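# Slide the tape roll onto the rod

## Task

Get the roll of tape threaded onto the rod so that it stays there by itself, not because a hand is still holding it. At the end, nothing the robot is touching may drop more than about a fingernail's width once released, no motor of either hand may still show moving in hand_stopped_by, and nothing may be knocked or placed off the table.

## Robot and tools

ROBOT. A humanoid upper body on a stand behind the table's -x edge, facing +x, with two arms: left_arm (on the +y side, carrying a left hand) and right_arm (on the -y side, carrying a right hand). The hands are five-fingered; the left one mirrors the right. Loose objects may occasionally get a brief shove from outside.

WORLD FRAME. Metres. Origin on the table-top plane roughly under the pelvis; z = 0 is the table top, +z up, +x away from the robot across the table. The table's near edge is at x = 0.18. The pelvis sits 0.01 to 0.14 above the table; each shoulder is about 0.28 above it, 0.06 toward +x, and 0.10 to its own side in y. A hand point can reach at most 0.62 from its shoulder. The body may be slightly rotated or tilted, and reported positions can be off, more so at long reach.

HAND POINT. A point 0.05 in front of the palm, where index pad and thumb tip meet in a pinch. Its axes: +z along straightened fingers, +y out of the palm, +x across the palm toward the little finger on the right hand but toward the thumb on the left hand. Fingers extend 0.06-0.07 past it along +z. The hand spans 0.08 to the little-finger side, and 0.02 to the thumb side with the thumb across the palm (up to 0.09 otherwise). A wrist bracket on the little-finger side sits 0.03 beyond the point along +y and 0.11 across the palm; it can collide.

ROW FORMAT (used by both motion tools). Exactly 28 numbers, each in [-1, 1], always including both arms: left_arm dx, dy, dz, rx, ry, rz, then left_gripper little, ring, middle, index, thumb_bend, thumb_turn, force_limit, speed; then the same 14 for right_arm and right_gripper.
- dx..rz are an offset, not a pose: the hand point's target relative to its measured pose when the action began (for a call's first action, the last pose a result reported), expressed in that hand point's own axes. Each row is relative to that same start, not to the row before. 1.0 = 0.6 m or 180 degrees; rx, ry, rz form a single rotation vector. All zeros = stay put.
- Hand values are absolute targets. Fingers and thumb_bend: +1 straight, -1 fully curled. thumb_turn: +1 beside the palm, -1 across the front of it. A pinch is roughly index -0.22, thumb_bend -0.75, thumb_turn -0.57. force_limit maps linearly from about 0 N (-1) to 10 N (+1) at the fingertip (15 N for both thumb motors) and only halts closing. speed runs from nearly still (-1) to full (+1, whole travel in 0.6 s).
- There is no no-change code. To keep a hand as is, resend its last eight numbers; before any were sent, use its hand_measured six values plus hand_force_limit and hand_speed.

TOOLS.
- execute_actions(actions): a list of actions; each action is up to 15 rows, one per 1/30 s step, 15 steps (0.5 s) per action; a shorter table repeats its final row. An empty list just returns state and images. Each step the commanded pose is clipped to 70 mm and 16 degrees from the measured one and solved by damped IK (position wins over orientation), so large offsets take several actions; after an action the arm goes no further than its last clipped pose, so send the remainder next.
- move(target, speed, blocking): target is one row as above, offsets measured from the pose in the latest result. Each hand point follows a straight line; both arms finish together in 0.5-10 s (cut off at 10 s). speed is m/s, 0.002-0.5, default 0.25; rotation up to twice that in rad/s. No obstacle avoidance; the hand point can lag, stray or overshoot speed, especially near full arm extension. Hand numbers are sent at the start. blocking=false returns after 0.5 s; poll with wait(0); other motion calls are refused until a result shows the move ended. Its extra line reports the ending (done, off_target, moving, held, fault), limits (paced = pose clipped; held = steps blocked, after which the arm may lurch fast), and each hand point's distance from its goal.
- wait(seconds): 0 to 10; arms keep their last command; returns early if a move finishes.
- stop(): brakes a running move; needs stopping distance.
- zoom_image(camera, region): camera is cam_high, cam_left_wrist or cam_right_wrist; region [x0, y0, x1, y1] in pixels, at most 504x504.
- show_instructions(): shows reference pages.
- finished_scene(scene): ends the scene with that number; irreversible.

RESULTS. State lines give each hand point's position (m) and quat wxyz in the world frame; Hand target lines show where each arm is heading; pose unreachable means a clearance check altered that arm's command. hand_measured, hand_stopped_by, hand_load_n list six values in motor order. hand_stopped_by words: moving, target, force, stalled, fault (dead motor). hand_load_n is positive when pushed open; a lost grip shows as loads near 0. Joint torque readings include offsets and noise. MOTOR HOT appears from 90 °C; at 120 °C the arm drops (OVER-TEMPERATURE FAULT). Cameras: cam_high 896x504 fixed; the wrist cameras are 616x616 fisheye; calibration is provided.

GRIPPING. With thumb_turn fully across the palm, the hand can wrap objects 0.035-0.08 wide, lying across the palm toward the wrist from the hand point; turn the thumb before arriving. A motor runs only when its target changes by 0.01 or more, then locks at its target or force_limit; if blocked it reads moving until its time is up, then stalled. For a firmer grip raise force_limit and send a target more closed than measured; to loosen, send one more open. Close gently with speed -0.9 or lower. A stopped arm's hand ignores new numbers.

AVOID. Arms hitting or pressing each other (any part); contact torques reaching joint limits (23.5 N m, wrist pitch and yaw only 4.7; held weight counts), which freezes the arm for 10 s; fast impacts or targets pushed far past contact; dropping objects or knocking them off the table; finishing with any hand motor still moving.

Each tool is called after ">>>" in YAML: its name, and indented under it one key for each argument.

Reference images:

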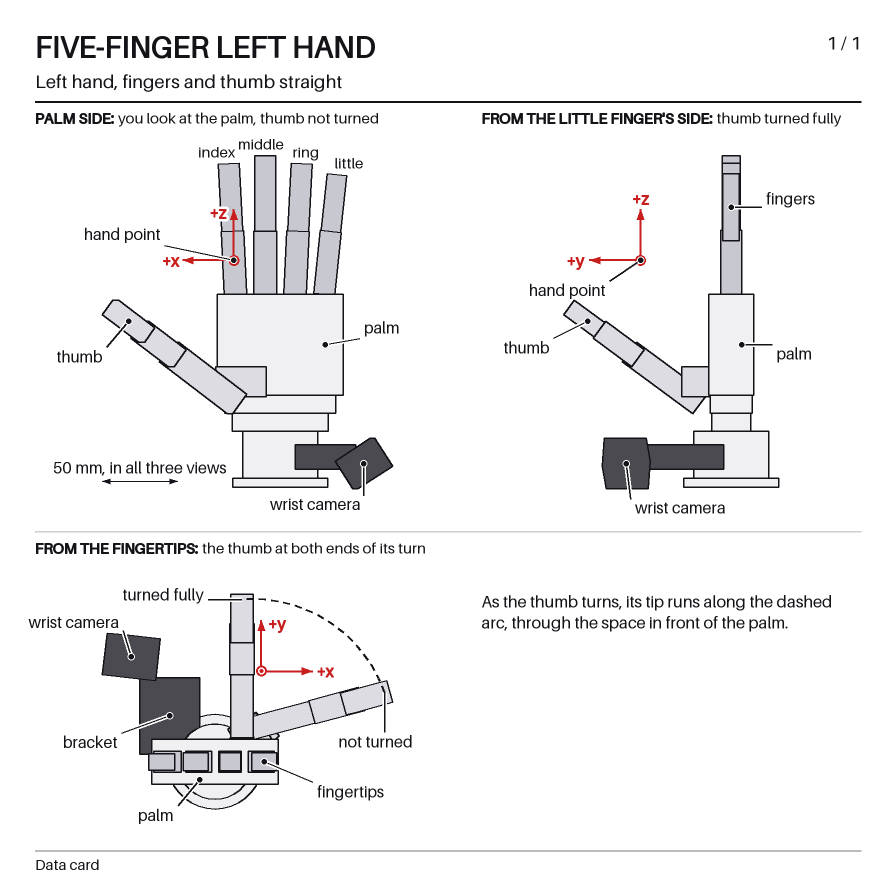

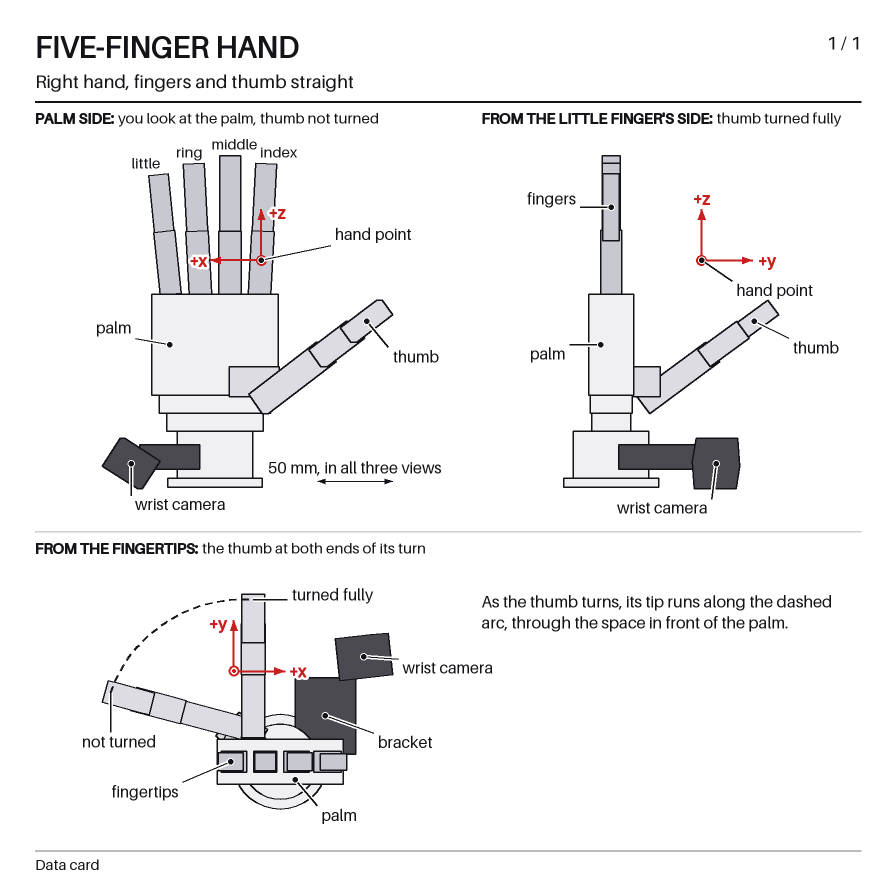

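## Session

>>> execute_actions:
  actions: []

Scene clock: 0.00 s.
left_arm: end_effector_position=(+0.1400, +0.1380, +0.4788) hand_measured=(+1.000, +1.000, +1.000, +1.000, +1.000, +1.000) hand_load_n=(+0.0, +0.0, +0.0, +0.0, +0.0, +0.0) hand_stopped_by=(target, target, target, target, target, target) hand_force_limit=0.00 hand_speed=-0.80 end_effector_quat_wxyz=(+0.103, +0.036, -0.134, +0.985) | right_arm: end_effector_position=(+0.1844, -0.1153, +0.4572) hand_measured=(+1.000, +1.000, +1.000, +1.000, +1.000, +1.000) hand_load_n=(+0.0, +0.0, +0.0, +0.0, +0.0, +0.0) hand_stopped_by=(target, target, target, target, target, target) hand_force_limit=0.00 hand_speed=-0.80 end_effector_quat_wxyz=(+0.981, -0.138, +0.110, +0.076)
Joint positions: left_arm=[-0.211  0.465  0.256 -0.542 -0.739 -0.883 -0.429] | right_arm=[-0.128 -0.465 -0.203 -0.459  0.546 -0.928  0.292]
Joint velocities: left_arm=[-0.011 -0.003  0.012  0.     0.005  0.     0.   ] | right_arm=[0.002 0.002 0.006 0.012 0.008 0.    0.   ]
Joint torques (N m, as the arm reports them, + toward a larger angle): no reading
Motor temperatures (°C, as the motors report them): left_arm=[34 42 36 39 38 25 24] | right_arm=[34 30 34 38 44 25 28]
Hand target (left_arm): +0.140, +0.138, +0.479; +0.103, +0.036, -0.134, +0.985
Hand target (right_arm): +0.184, -0.115, +0.457; +0.981, -0.138, +0.110, +0.076

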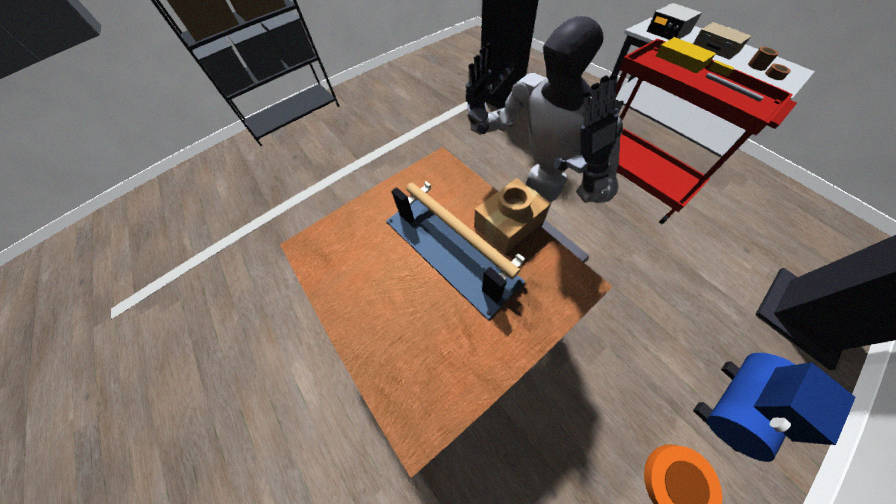

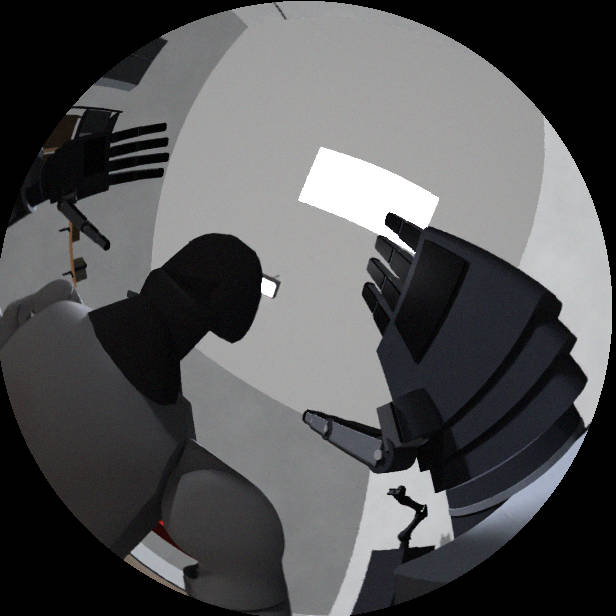

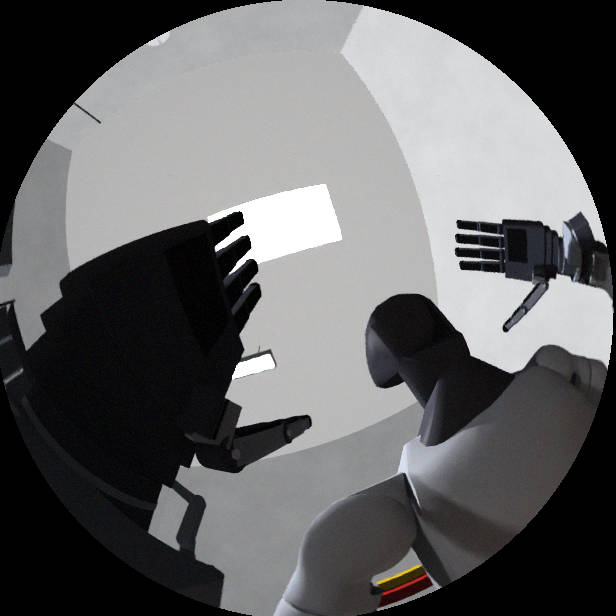

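>>> zoom_image:
  camera: "cam_high"
  region: [360, 140, 640, 330]

Region (360, 140, 640, 330) of cam_high's 896x504 image, scaled by 1.800, with more detail than that image has; it fills the top 342 rows of this view, and the rest is white.

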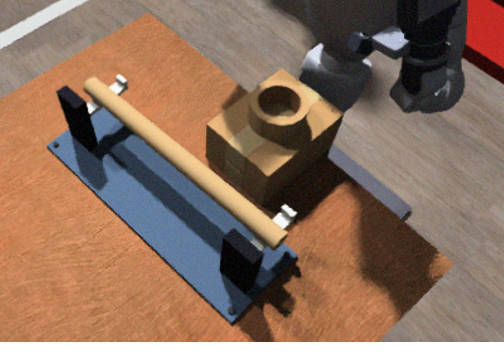

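>>> move:
  target: [0,0,0,0,0,0,1,1,1,1,1,1,0,-0.8, 0.0,0.0,-0.25,-0.385,0.385,-0.385,1,1,1,1,1,1,0,-0.8]

Scene clock: 18.20 s.
left_arm: end_effector_position=(+0.1400, +0.1380, +0.4788) hand_measured=(+1.000, +1.000, +1.000, +1.000, +1.000, +1.000) hand_load_n=(+0.0, +0.0, +0.0, +0.0, +0.0, +0.0) hand_stopped_by=(target, target, target, target, target, target) hand_force_limit=0.00 hand_speed=-0.80 end_effector_quat_wxyz=(+0.103, +0.036, -0.134, +0.985) | right_arm: end_effector_position=(+0.1645, -0.1462, +0.3522) hand_measured=(+1.000, +1.000, +1.000, +1.000, +1.000, +1.000) hand_load_n=(+0.0, +0.0, +0.0, +0.0, +0.0, +0.0) hand_stopped_by=(target, target, target, target, target, target) hand_force_limit=0.00 hand_speed=-0.80 end_effector_quat_wxyz=(+0.728, -0.532, +0.318, -0.294)
Joint positions: left_arm=[-0.211  0.465  0.256 -0.542 -0.739 -0.883 -0.429] | right_arm=[ 0.473 -0.41  -1.324 -0.692  0.66  -0.733  1.028]
Joint velocities: left_arm=[-0.008  0.006 -0.002  0.002  0.     0.     0.   ] | right_arm=[ 0.011 -0.005 -0.006  0.     0.012  0.     0.   ]
Joint torques (N m, as the arm reports them, + toward a larger angle): left_arm=[-1.48  2.29  0.38 -1.26 -0.2  -0.26  0.33] | right_arm=[ 2.79 -3.01 -0.98 -0.24  0.62 -0.1  -0.84]
Motor temperatures (°C, as the motors report them): left_arm=[35 43 37 40 38 25 24] | right_arm=[35 32 35 39 44 25 28]
Hand target (left_arm): +0.140, +0.138, +0.479; +0.103, +0.036, -0.134, +0.985
Hand target (right_arm): +0.165, -0.147, +0.351; +0.726, -0.532, +0.320, -0.296
Off the commanded pose (left_arm): 0.000 m, 0 deg.
Off the commanded pose (right_arm): 0.039 m, 47 deg; orientation clipped at the last step of the last action.
move: held (right_arm); limits=paced,held; held on 41 of 135 steps (right_arm), including the last (right_arm)
pose unreachable (right arm): on one or more control steps of this call, first in action 0 (counted from 0), this arm could not follow its commanded pose, so it was not sent that pose on those steps. On the call's last step it was still not sent that pose. It may still have moved: this result reports where it is.
cause: the commanded pose would bring two parts of the arm too close to each other (joints 2 (shoulder roll) to 7 (wrist yaw) lie between them).
camera_calibration (this result's frames):
cam_left_wrist: T_world_to_cam=[[0.337824, 0.904725, 0.259515, -0.290385], [-0.817459, 0.418698, -0.395542, 0.251694], [-0.466515, -0.0785197, 0.881021, -0.220303], [0, 0, 0, 1]] pos_world=[0.201074, 0.140037, 0.369006]
cam_right_wrist: T_world_to_cam=[[0.0748091, 0.375579, -0.923766, 0.378454], [-0.940203, 0.335257, 0.0601666, 0.187616], [0.332297, 0.864027, 0.378201, 0.0705213], [0, 0, 0, 1]] pos_world=[0.124652, -0.265972, 0.311644]

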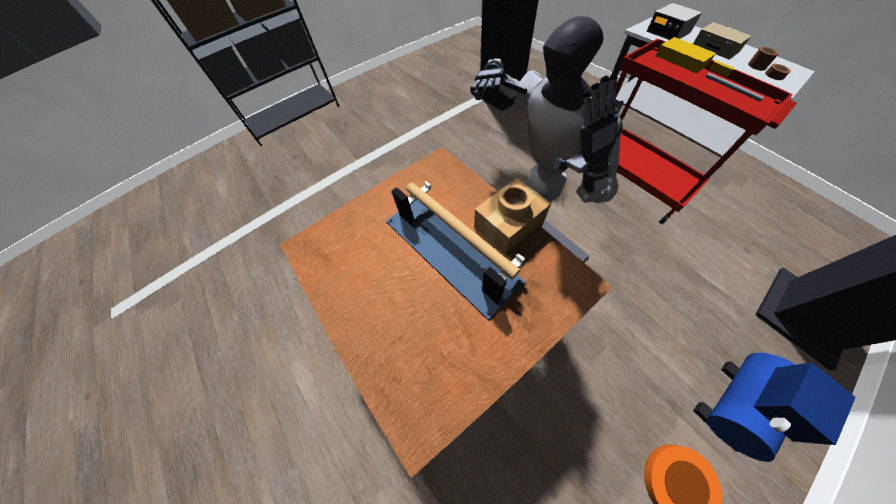

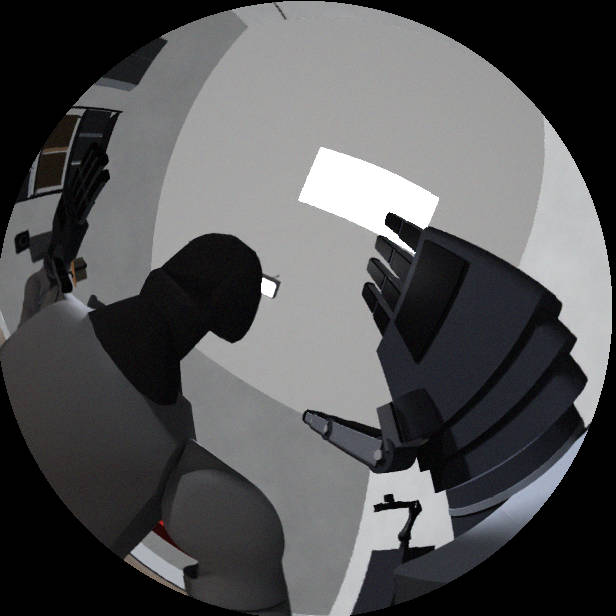

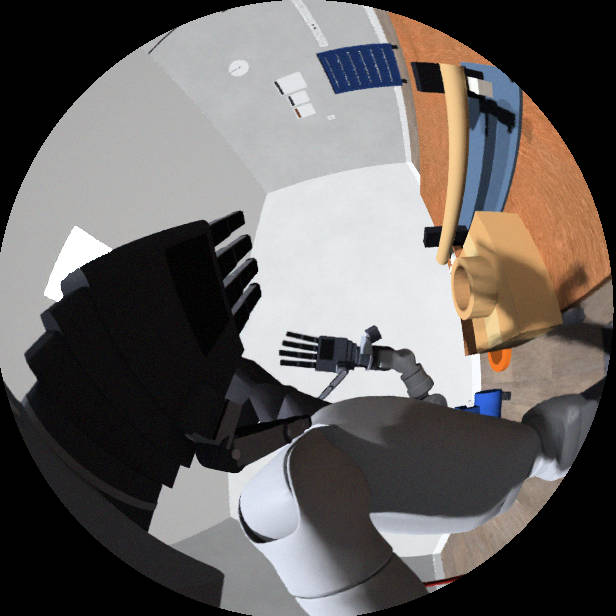

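>>> move:
  target: [0,0,0,0,0,0,1,1,1,1,1,1,0,-0.8, 0.153,0.1,0.155,-0.056,0.21,-0.072,1,1,1,1,1,1,0,-0.8]

Scene clock: 26.80 s.
left_arm: end_effector_position=(+0.1400, +0.1380, +0.4788) hand_measured=(+1.000, +1.000, +1.000, +1.000, +1.000, +1.000) hand_load_n=(+0.0, +0.0, +0.0, +0.0, +0.0, +0.0) hand_stopped_by=(target, target, target, target, target, target) hand_force_limit=0.00 hand_speed=-0.80 end_effector_quat_wxyz=(+0.103, +0.036, -0.134, +0.985) | right_arm: end_effector_position=(+0.2994, -0.1472, +0.3091) hand_measured=(+1.000, +1.000, +1.000, +1.000, +1.000, +1.000) hand_load_n=(+0.0, +0.0, +0.0, +0.0, +0.0, +0.0) hand_stopped_by=(target, target, target, target, target, target) hand_force_limit=0.00 hand_speed=-0.80 end_effector_quat_wxyz=(+0.595, -0.526, +0.428, -0.432)
Joint positions: left_arm=[-0.211  0.465  0.256 -0.542 -0.739 -0.883 -0.429] | right_arm=[ 0.172 -0.583 -0.775 -1.061 -0.399  0.057  0.717]
Joint velocities: left_arm=[ 0.003 -0.011  0.003 -0.005 -0.006  0.     0.   ] | right_arm=[-0.293  0.307  0.     0.002 -0.12  -0.157  0.386]
Joint torques (N m, as the arm reports them, + toward a larger angle): left_arm=[-1.48  2.3   0.38 -1.25 -0.2  -0.26  0.33] | right_arm=[-0.18 -2.97 -1.14 -0.86  0.03  0.02 -0.83]
Motor temperatures (°C, as the motors report them): left_arm=[35 44 37 40 38 25 24] | right_arm=[35 32 35 39 44 25 29]
Hand target (left_arm): +0.140, +0.138, +0.479; +0.103, +0.036, -0.134, +0.985
Hand target (right_arm): +0.299, -0.147, +0.309; +0.594, -0.526, +0.427, -0.434
Off the commanded pose (left_arm): 0.000 m, 0 deg.
Off the commanded pose (right_arm): 0.007 m, 16 deg.
joint sent to its limit (right arm) — the command would take joint 4 (elbow) past its lower limit, so that joint was sent only as far as its limit.
move: off_target (right_arm); limits=paced
camera_calibration (this result's frames):
cam_left_wrist: T_world_to_cam=[[0.337823, 0.904725, 0.259515, -0.290385], [-0.817459, 0.418697, -0.395542, 0.251694], [-0.466515, -0.0785196, 0.881021, -0.220303], [0, 0, 0, 1]] pos_world=[0.201074, 0.140037, 0.369006]
cam_right_wrist: T_world_to_cam=[[0.097184, 0.188413, -0.977269, 0.311233], [-0.725658, 0.685436, 0.0599866, 0.30479], [0.681158, 0.703333, 0.203337, -0.0312297], [0, 0, 0, 1]] pos_world=[0.212199, -0.24559, 0.292226]

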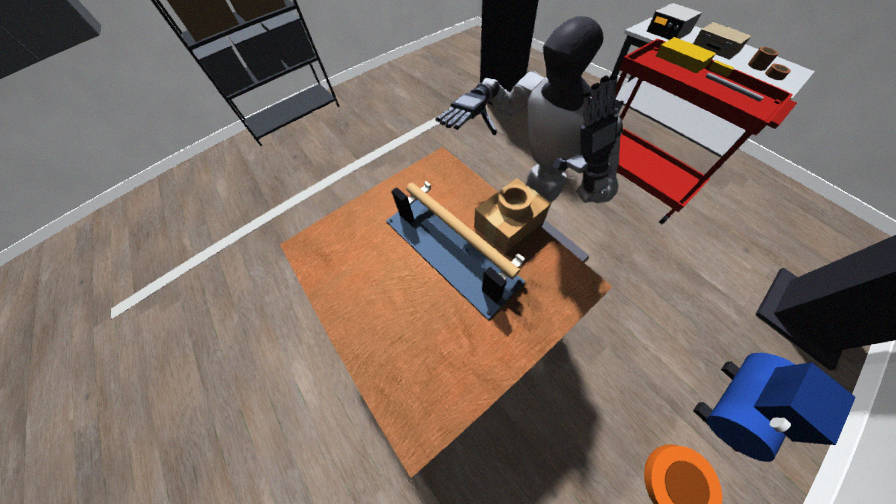

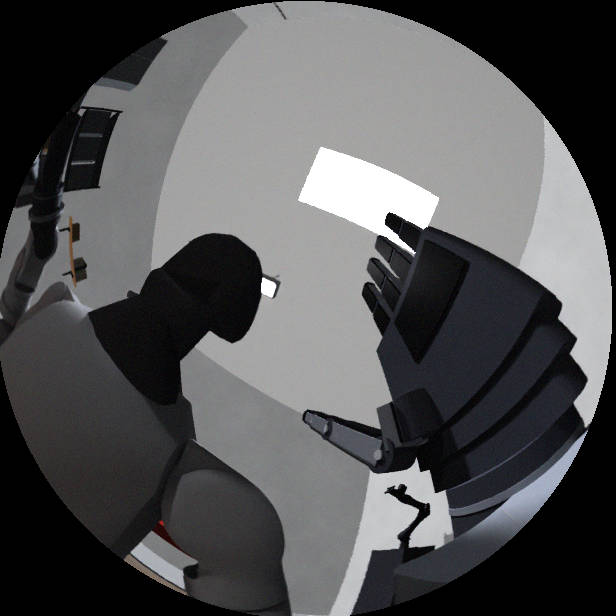

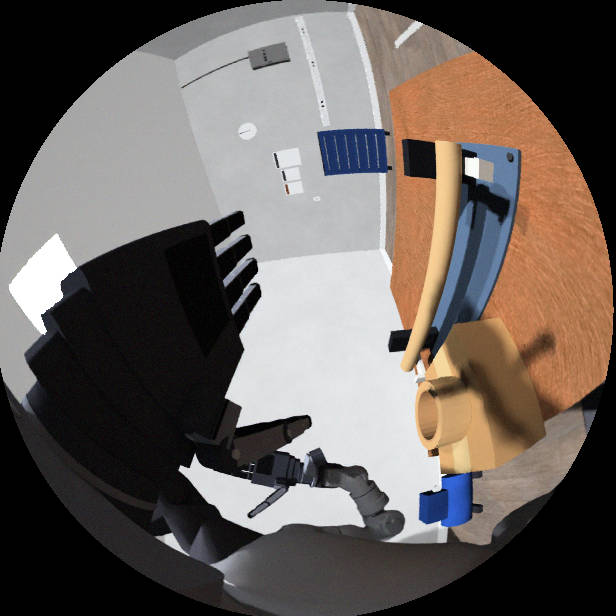

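>>> move:
  target: [0,0,0,0,0,0,1,1,1,1,1,1,0,-0.8, 0,0.05,0.05,-0.36,0.06,0,1,1,1,1,1,1,0,-0.8]

Scene clock: 33.53 s.
left_arm: end_effector_position=(+0.1400, +0.1380, +0.4788) hand_measured=(+1.000, +1.000, +1.000, +1.000, +1.000, +1.000) hand_load_n=(+0.0, +0.0, +0.0, +0.0, +0.0, +0.0) hand_stopped_by=(target, target, target, target, target, target) hand_force_limit=0.00 hand_speed=-0.80 end_effector_quat_wxyz=(+0.103, +0.036, -0.134, +0.985) | right_arm: end_effector_position=(+0.3282, -0.1212, +0.2821) hand_measured=(+1.000, +1.000, +1.000, +1.000, +1.000, +1.000) hand_load_n=(+0.0, +0.0, +0.0, +0.0, +0.0, +0.0) hand_stopped_by=(target, target, target, target, target, target) hand_force_limit=0.00 hand_speed=-0.80 end_effector_quat_wxyz=(-0.192, +0.737, -0.624, +0.174)
Joint positions: left_arm=[-0.211  0.465  0.256 -0.542 -0.739 -0.883 -0.429] | right_arm=[-1.622 -1.238  0.827 -0.264 -0.193  0.786  1.63 ]
Joint velocities: left_arm=[ 0.012  0.    -0.008 -0.012  0.006  0.     0.   ] | right_arm=[ 0.009 -0.012 -0.003  0.002  0.012 -0.001  0.   ]
Joint torques (N m, as the arm reports them, + toward a larger angle): left_arm=[-1.49  2.3   0.4  -1.26 -0.2  -0.26  0.33] | right_arm=[-6.92 -2.17 -2.68  0.79  0.24 -0.05 -0.41]
Motor temperatures (°C, as the motors report them): left_arm=[35 44 37 40 38 25 24] | right_arm=[35 33 35 39 44 25 29]
Hand target (left_arm): +0.140, +0.138, +0.479; +0.103, +0.036, -0.134, +0.985
Hand target (right_arm): +0.327, -0.121, +0.282; -0.190, +0.739, -0.623, +0.171
Off the commanded pose (left_arm): 0.000 m, 0 deg.
Off the commanded pose (right_arm): 0.016 m, 3 deg.
joint sent to its limit (right arm) — the command would take joint 1 (shoulder pitch) past its lower limit and joint 7 (wrist yaw) past its upper limit, so those joints were sent only as far as their limits.
move: off_target (right_arm)
camera_calibration (this result's frames):
cam_left_wrist: T_world_to_cam=[[0.337823, 0.904725, 0.259515, -0.290385], [-0.817459, 0.418697, -0.395542, 0.251694], [-0.466515, -0.0785197, 0.881021, -0.220303], [0, 0, 0, 1]] pos_world=[0.201074, 0.140037, 0.369006]
cam_right_wrist: T_world_to_cam=[[-0.832018, -0.0411818, -0.553218, 0.434703], [-0.347867, 0.815544, 0.462468, 0.0877163], [0.432128, 0.577228, -0.692873, 0.255641], [0, 0, 0, 1]] pos_world=[0.281725, -0.201198, 0.377046]

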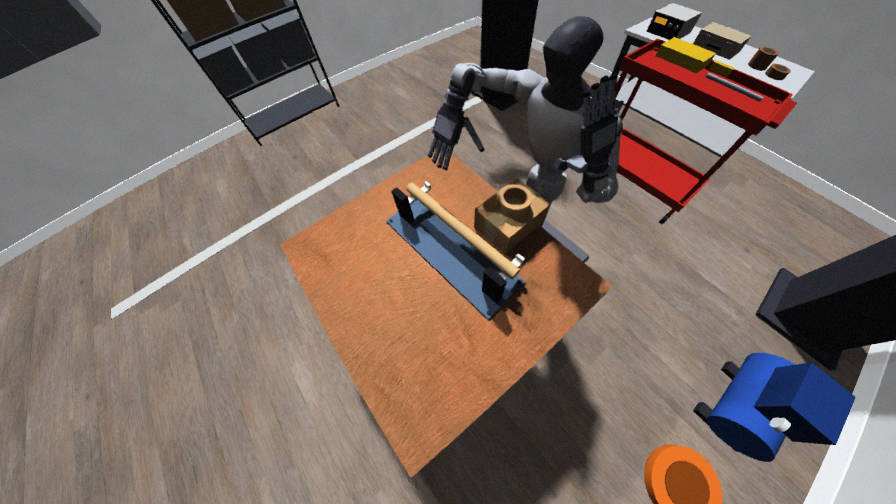

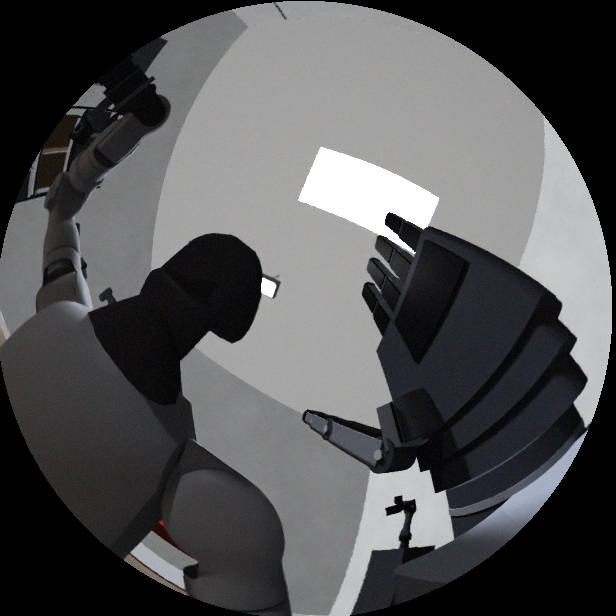

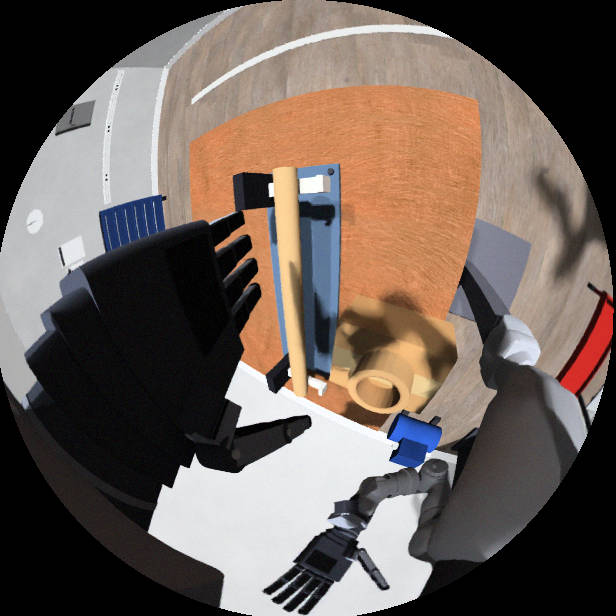

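>>> move:
  target: [-0.2,0.1,-0.3,-0.5,0,0,1,1,1,1,1,-1,0,0, 0.025,-0.1,0.11,0,0,0,1,1,1,1,1,-1,0,0]

Scene clock: 66.27 s.
left_arm: end_effector_position=(+0.2354, +0.0962, +0.2787) hand_measured=(+1.000, +1.000, +1.000, +1.000, +1.000, -1.000) hand_load_n=(+0.0, +0.0, +0.0, +0.0, +0.0, +0.0) hand_stopped_by=(target, target, target, target, target, target) hand_force_limit=0.00 hand_speed=0.00 end_effector_quat_wxyz=(-0.088, +0.043, +0.800, -0.592) | right_arm: end_effector_position=(+0.4143, -0.1231, +0.2538) hand_measured=(+1.000, +1.000, +1.000, +1.000, +1.000, -1.000) hand_load_n=(+0.0, +0.0, +0.0, +0.0, +0.0, +0.0) hand_stopped_by=(target, target, target, target, target, target) hand_force_limit=0.00 hand_speed=0.00 end_effector_quat_wxyz=(-0.191, +0.736, -0.628, +0.169)
Joint positions: left_arm=[-1.418  1.167 -1.259  0.495 -1.358 -1.623 -1.593] | right_arm=[-1.623 -0.872  0.787  0.498 -0.372  0.318  1.489]
Joint velocities: left_arm=[-0.046  0.008 -0.074  0.005 -0.028 -0.005  0.   ] | right_arm=[-0.015  0.003 -0.018  0.     0.008  0.     0.   ]
Joint torques (N m, as the arm reports them, + toward a larger angle): left_arm=[-3.73  2.55  1.49  0.03 -1.38 -0.26  0.59] | right_arm=[-8.98 -3.12 -2.23  0.09 -0.11  0.04 -0.48]
Motor temperatures (°C, as the motors report them): left_arm=[36 44 37 40 38 25 24] | right_arm=[44 32 36 38 45 25 28]
Hand target (left_arm): +0.236, +0.097, +0.279; -0.086, +0.042, +0.800, -0.593
Hand target (right_arm): +0.415, -0.123, +0.255; -0.192, +0.736, -0.627, +0.171
Off the commanded pose (left_arm): 0.011 m, 2 deg.
Off the commanded pose (right_arm): 0.001 m, 1 deg.
joint sent to its limit (left arm) — the command would take joint 6 (wrist pitch) past its lower limit and joint 7 (wrist yaw) past its lower limit, so those joints were sent only as far as their limits.
joint sent to its limit (right arm) — the command would take joint 1 (shoulder pitch) past its lower limit, so that joint was sent only as far as its limit.
move: off_target (left_arm)
camera_calibration (this result's frames):
cam_left_wrist: T_world_to_cam=[[0.159021, -0.332918, 0.92945, -0.258436], [-0.717559, 0.607639, 0.340417, 0.0212748], [-0.678101, -0.721069, -0.142261, 0.394075], [0, 0, 0, 1]] pos_world=[0.323585, 0.18519, 0.289023]
cam_right_wrist: T_world_to_cam=[[-0.837545, -0.0333955, -0.545347, 0.491799], [-0.33886, 0.814724, 0.470531, 0.126395], [0.428593, 0.578887, -0.693684, 0.20181], [0, 0, 0, 1]] pos_world=[0.368239, -0.203378, 0.34872]

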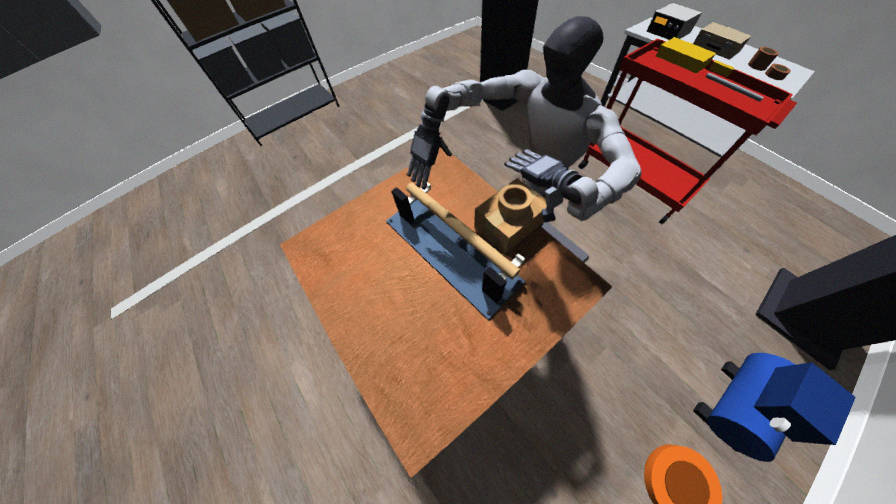

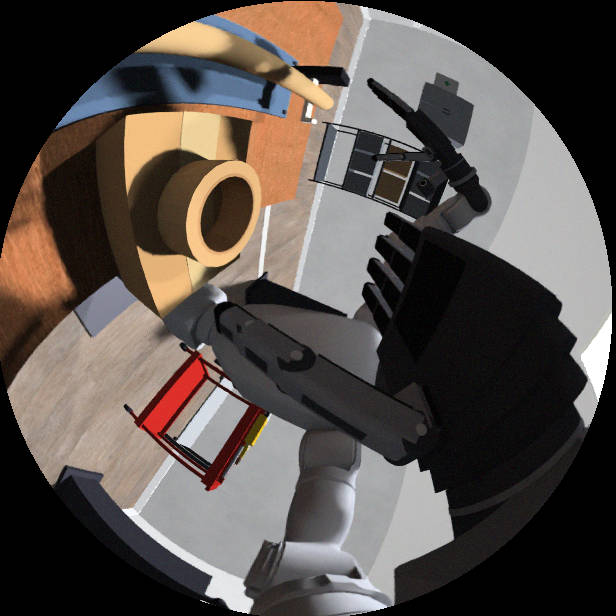

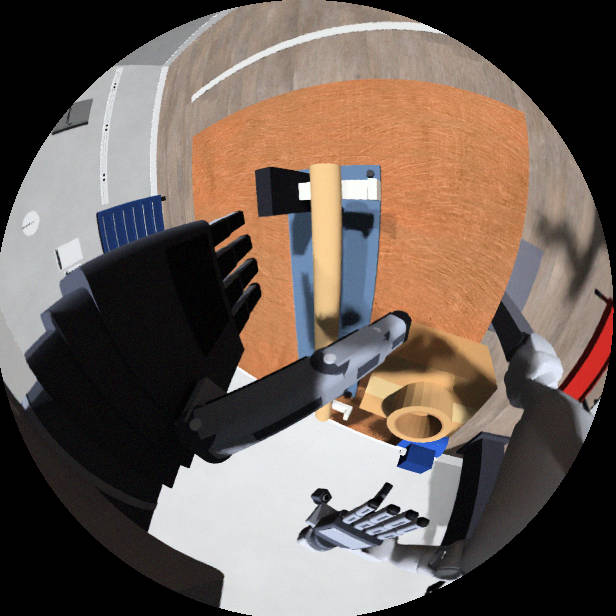

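>>> move:
  target: [-0.052,0.067,0.18,0,0,0,1,1,1,0.3,0,-0.6,0,0, 0,0,0,0,0,0,1,1,1,1,1,-1,0,0]
  speed: 0.1

>>> zoom_image:
  camera: "cam_high"
  region: [400, 120, 640, 280]

Scene clock: 78.93 s.
left_arm: end_effector_position=(+0.2421, +0.0050, +0.2055) hand_measured=(+1.000, +1.000, +1.000, +0.300, +0.000, -0.600) hand_load_n=(+0.0, +0.0, +0.0, +0.0, +0.0, +0.0) hand_stopped_by=(target, target, target, target, target, target) hand_force_limit=0.00 hand_speed=0.00 end_effector_quat_wxyz=(-0.092, +0.041, +0.796, -0.597) | right_arm: end_effector_position=(+0.4143, -0.1231, +0.2538) hand_measured=(+1.000, +1.000, +1.000, +1.000, +1.000, -1.000) hand_load_n=(+0.0, +0.0, +0.0, +0.0, +0.0, +0.0) hand_stopped_by=(target, target, target, target, target, target) hand_force_limit=0.00 hand_speed=0.00 end_effector_quat_wxyz=(-0.191, +0.736, -0.628, +0.169)
Joint positions: left_arm=[-1.08   0.706 -0.628  0.503 -0.136 -1.374 -0.988] | right_arm=[-1.623 -0.872  0.786  0.498 -0.372  0.318  1.489]
Joint velocities: left_arm=[0.    0.002 0.017 0.005 0.008 0.005 0.   ] | right_arm=[-0.005 -0.006  0.002 -0.012  0.002  0.     0.   ]
Joint torques (N m, as the arm reports them, + toward a larger angle): left_arm=[-3.75  2.08  1.73 -1.08 -1.06 -0.06  0.67] | right_arm=[-8.81 -3.3  -2.19 -0.17  0.38  0.18 -0.54]
Motor temperatures (°C, as the motors report them): left_arm=[40 44 38 40 38 25 25] | right_arm=[48 32 36 38 45 25 28]
Hand target (left_arm): +0.242, +0.005, +0.205; -0.091, +0.039, +0.797, -0.596
Hand target (right_arm): +0.414, -0.123, +0.254; -0.191, +0.736, -0.628, +0.169
Off the commanded pose (left_arm): 0.004 m, 1 deg.
Off the commanded pose (right_arm): 0.000 m, 0 deg.
move: off_target (left_arm)
camera_calibration (this result's frames):
cam_left_wrist: T_world_to_cam=[[0.168854, -0.322321, 0.931449, -0.224665], [-0.714288, 0.611169, 0.340977, 0.105504], [-0.679177, -0.722898, -0.127032, 0.319618], [0, 0, 0, 1]] pos_world=[0.330373, 0.0941565, 0.213891]
cam_right_wrist: T_world_to_cam=[[-0.837544, -0.0333938, -0.545349, 0.491805], [-0.338857, 0.814728, 0.470525, 0.126398], [0.428599, 0.57888, -0.693686, 0.201801], [0, 0, 0, 1]] pos_world=[0.368247, -0.203376, 0.348719]

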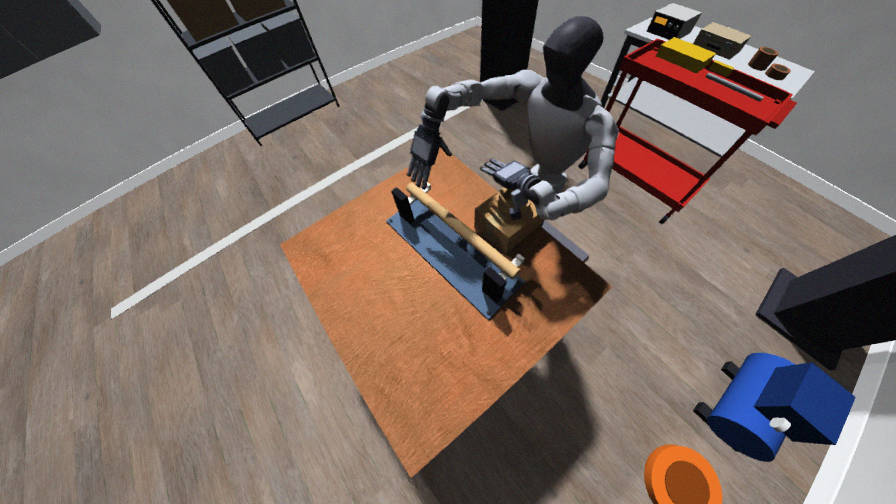

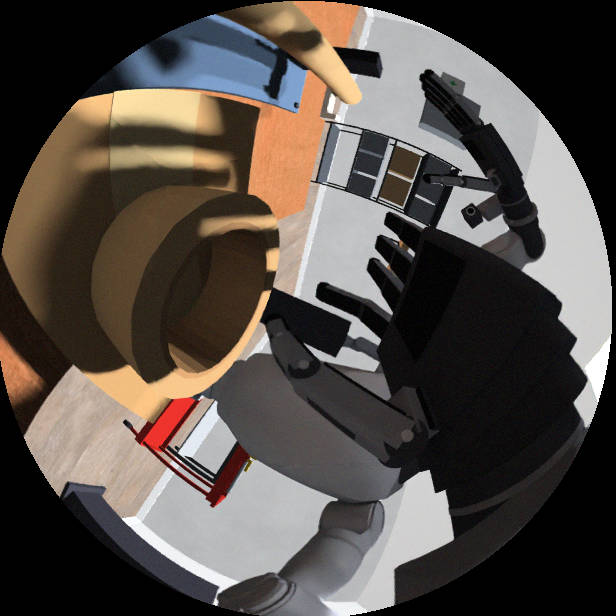

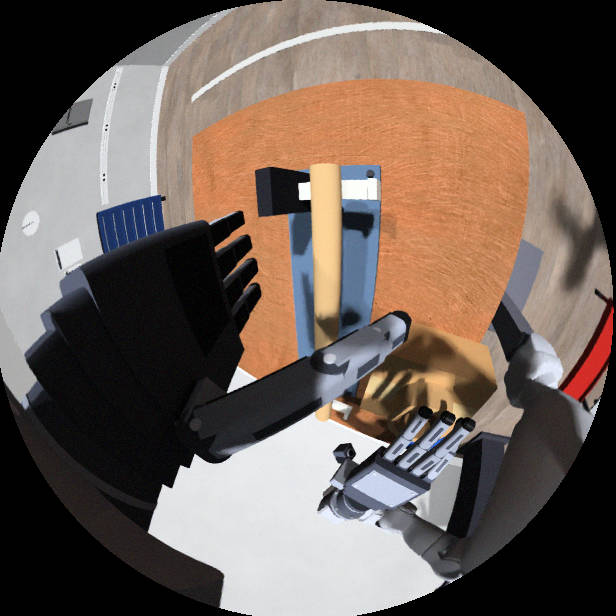

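Region (400, 120, 640, 280) of cam_high's 896x504 image, scaled by 2.100, with more detail than that image has.

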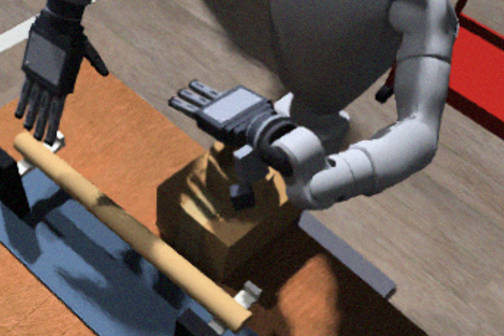

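>>> move:
  target: [-0.055,0,0,0,0,0,1,1,1,0.3,0,-0.6,0,0, 0,0,0,0,0,0,1,1,1,1,1,-1,0,0]
  speed: 0.1

>>> move:
  target: [0,0.05,0.013,0,0,0,1,1,1,0.3,0,-0.6,0,0, 0,0,0,0,0,0,1,1,1,1,1,-1,0,0]
  speed: 0.04

Scene clock: 86.83 s.
left_arm: end_effector_position=(+0.2744, -0.0010, +0.2005) hand_measured=(+1.000, +1.000, +1.000, +0.300, +0.000, -0.600) hand_load_n=(+0.0, +0.0, +0.0, +0.0, +0.0, +0.0) hand_stopped_by=(target, target, target, target, target, target) hand_force_limit=0.00 hand_speed=0.00 end_effector_quat_wxyz=(-0.086, +0.036, +0.799, -0.594) | right_arm: end_effector_position=(+0.4143, -0.1231, +0.2538) hand_measured=(+1.000, +1.000, +1.000, +1.000, +1.000, -1.000) hand_load_n=(+0.0, +0.0, +0.0, +0.0, +0.0, +0.0) hand_stopped_by=(target, target, target, target, target, target) hand_force_limit=0.00 hand_speed=0.00 end_effector_quat_wxyz=(-0.191, +0.736, -0.628, +0.169)
Joint positions: left_arm=[-1.279  0.545 -0.727  1.006 -0.219 -1.623 -1.065] | right_arm=[-1.623 -0.872  0.786  0.498 -0.372  0.318  1.489]
Joint velocities: left_arm=[ 0.002 -0.032 -0.002  0.023 -0.167 -0.008 -0.194] | right_arm=[ 0.014  0.012  0.005  0.003 -0.003  0.     0.   ]
Joint torques (N m, as the arm reports them, + toward a larger angle): left_arm=[-4.53  1.71  0.98 -0.76 -1.65 -0.33  0.55] | right_arm=[-8.68 -2.77 -2.15  0.04  0.08  0.18 -0.47]
Motor temperatures (°C, as the motors report them): left_arm=[42 44 38 40 38 25 25] | right_arm=[50 33 36 38 45 25 28]
Hand target (left_arm): +0.274, -0.001, +0.201; -0.087, +0.037, +0.798, -0.595
Hand target (right_arm): +0.414, -0.123, +0.254; -0.191, +0.736, -0.628, +0.169
Off the commanded pose (left_arm): 0.002 m, 1 deg.
Off the commanded pose (right_arm): 0.000 m, 0 deg.
joint sent to its limit (left arm) — the command would take joint 6 (wrist pitch) past its lower limit, so that joint was sent only as far as its limit.
move: done
camera_calibration (this result's frames):
cam_left_wrist: T_world_to_cam=[[0.168631, -0.32855, 0.929311, -0.226895], [-0.724581, 0.59786, 0.342849, 0.136355], [-0.668241, -0.731176, -0.137244, 0.335561], [0, 0, 0, 1]] pos_world=[0.361297, 0.0892867, 0.210161]
cam_right_wrist: T_world_to_cam=[[-0.837544, -0.0333936, -0.545349, 0.491805], [-0.338856, 0.814729, 0.470525, 0.126398], [0.428599, 0.57888, -0.693686, 0.201802], [0, 0, 0, 1]] pos_world=[0.368247, -0.203376, 0.348719]

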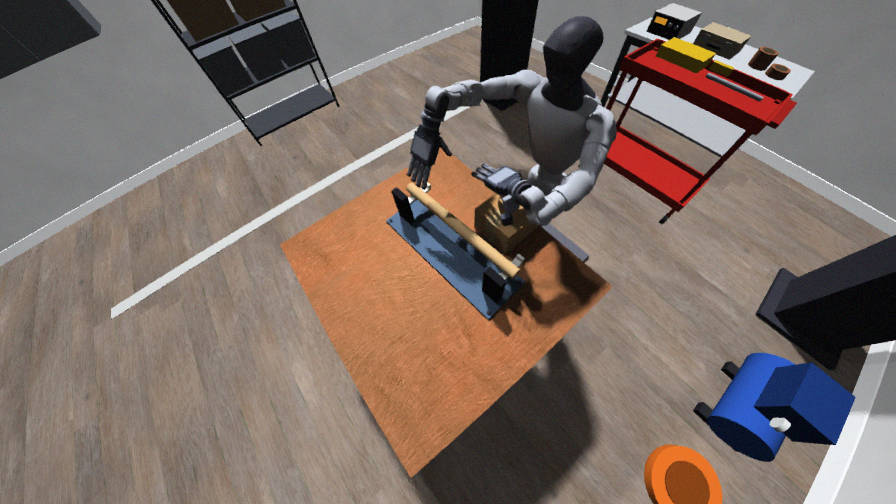

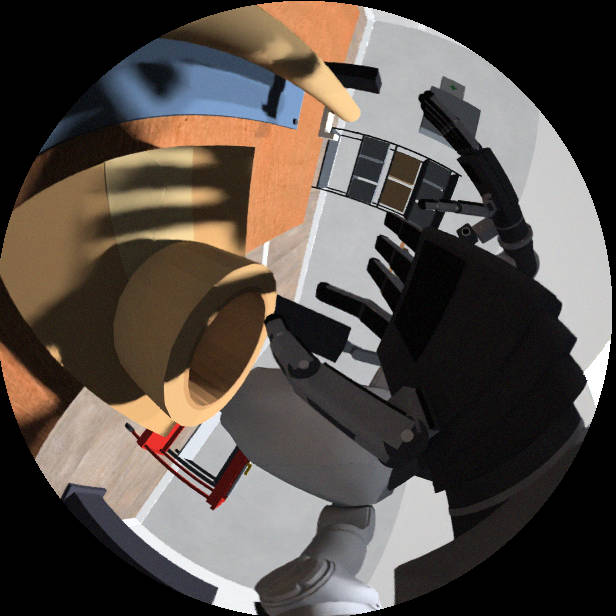

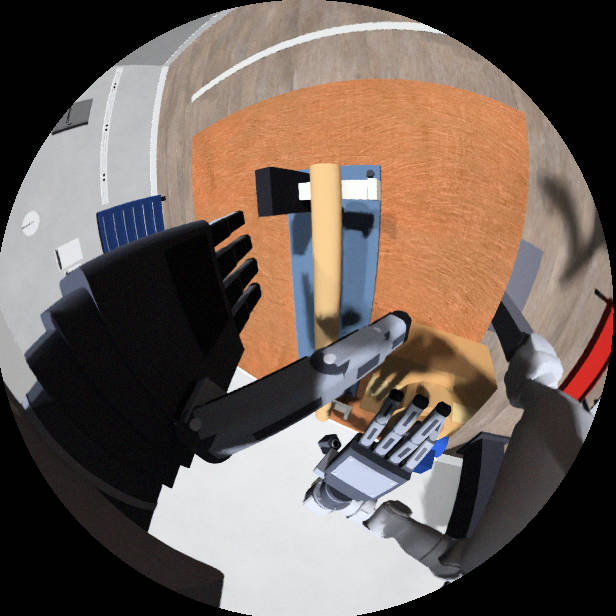

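Scene clock: 88.00 s.
left_arm: end_effector_position=(+0.2729, +0.0027, +0.1692) hand_measured=(+1.000, +1.000, +1.000, +0.300, +0.000, -0.600) hand_load_n=(+0.0, +0.0, +0.0, +0.0, +0.0, +0.0) hand_stopped_by=(target, target, target, target, target, target) hand_force_limit=0.00 hand_speed=0.00 end_effector_quat_wxyz=(-0.070, +0.020, +0.808, -0.584) | right_arm: end_effector_position=(+0.4143, -0.1231, +0.2538) hand_measured=(+1.000, +1.000, +1.000, +1.000, +1.000, -1.000) hand_load_n=(+0.0, +0.0, +0.0, +0.0, +0.0, +0.0) hand_stopped_by=(target, target, target, target, target, target) hand_force_limit=0.00 hand_speed=0.00 end_effector_quat_wxyz=(-0.191, +0.736, -0.628, +0.169)
Joint positions: left_arm=[-1.123  0.445 -0.396  0.96  -0.053 -1.623 -1.261] | right_arm=[-1.623 -0.872  0.786  0.498 -0.372  0.318  1.489]
Joint velocities: left_arm=[ 0.002 -0.02   0.015  0.011 -0.08   0.    -0.11 ] | right_arm=[-0.029 -0.005 -0.009  0.     0.009  0.     0.   ]
Joint torques (N m, as the arm reports them, + toward a larger angle): left_arm=[-4.11  1.6   1.09 -1.4  -1.58 -0.29  0.56] | right_arm=[-8.88 -2.8  -2.16 -0.24  0.56  0.18 -0.53]
Motor temperatures (°C, as the motors report them): left_arm=[42 44 38 40 38 25 25] | right_arm=[50 33 36 38 45 25 28]
Hand target (left_arm): +0.272, +0.002, +0.170; -0.070, +0.021, +0.806, -0.587
Hand target (right_arm): +0.414, -0.123, +0.254; -0.191, +0.736, -0.628, +0.169
Off the commanded pose (left_arm): 0.003 m, 3 deg.
Off the commanded pose (right_arm): 0.000 m, 0 deg.
joint sent to its limit (left arm) — the command would take joint 6 (wrist pitch) past its lower limit, so that joint was sent only as far as its limit.
move: off_target (left_arm)
camera_calibration (this result's frames):
cam_left_wrist: T_world_to_cam=[[0.175298, -0.347153, 0.921279, -0.196692], [-0.753252, 0.555261, 0.352558, 0.150064], [-0.633941, -0.755758, -0.164158, 0.328277], [0, 0, 0, 1]] pos_world=[0.355624, 0.0964917, 0.182191]
cam_right_wrist: T_world_to_cam=[[-0.837544, -0.0333938, -0.545349, 0.491805], [-0.338857, 0.814729, 0.470525, 0.126398], [0.428599, 0.57888, -0.693686, 0.201801], [0, 0, 0, 1]] pos_world=[0.368247, -0.203376, 0.348719]

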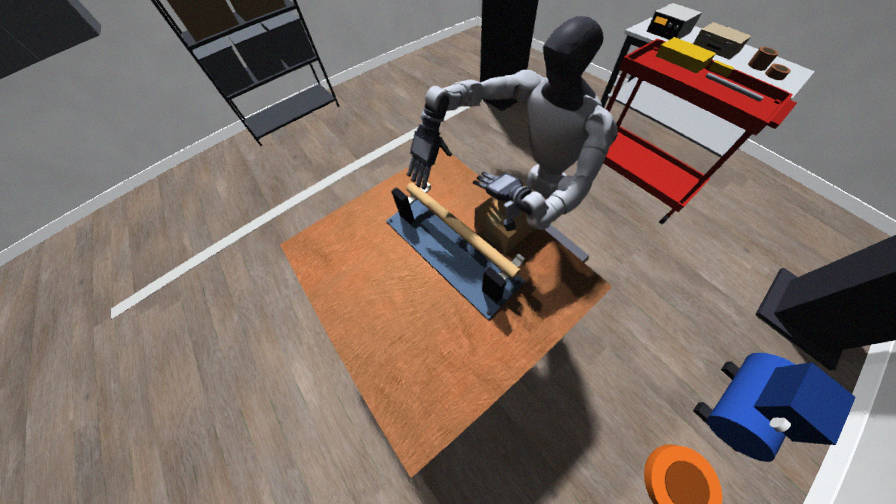

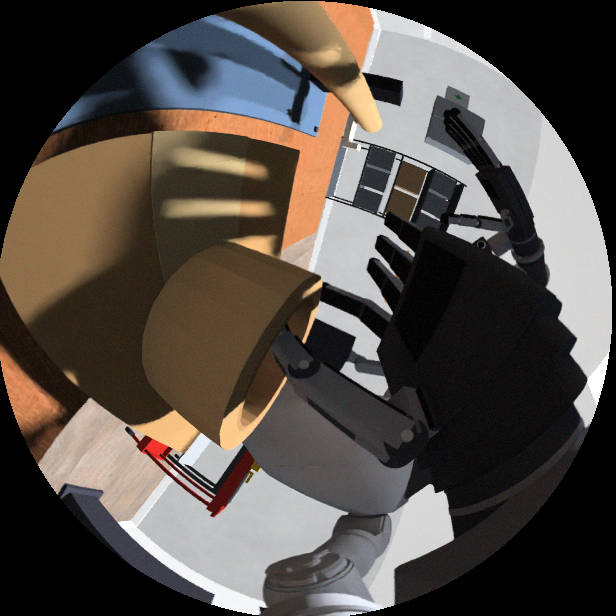

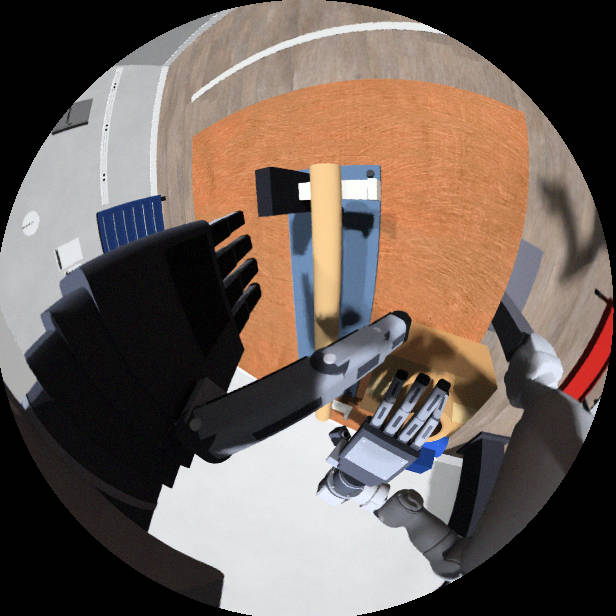

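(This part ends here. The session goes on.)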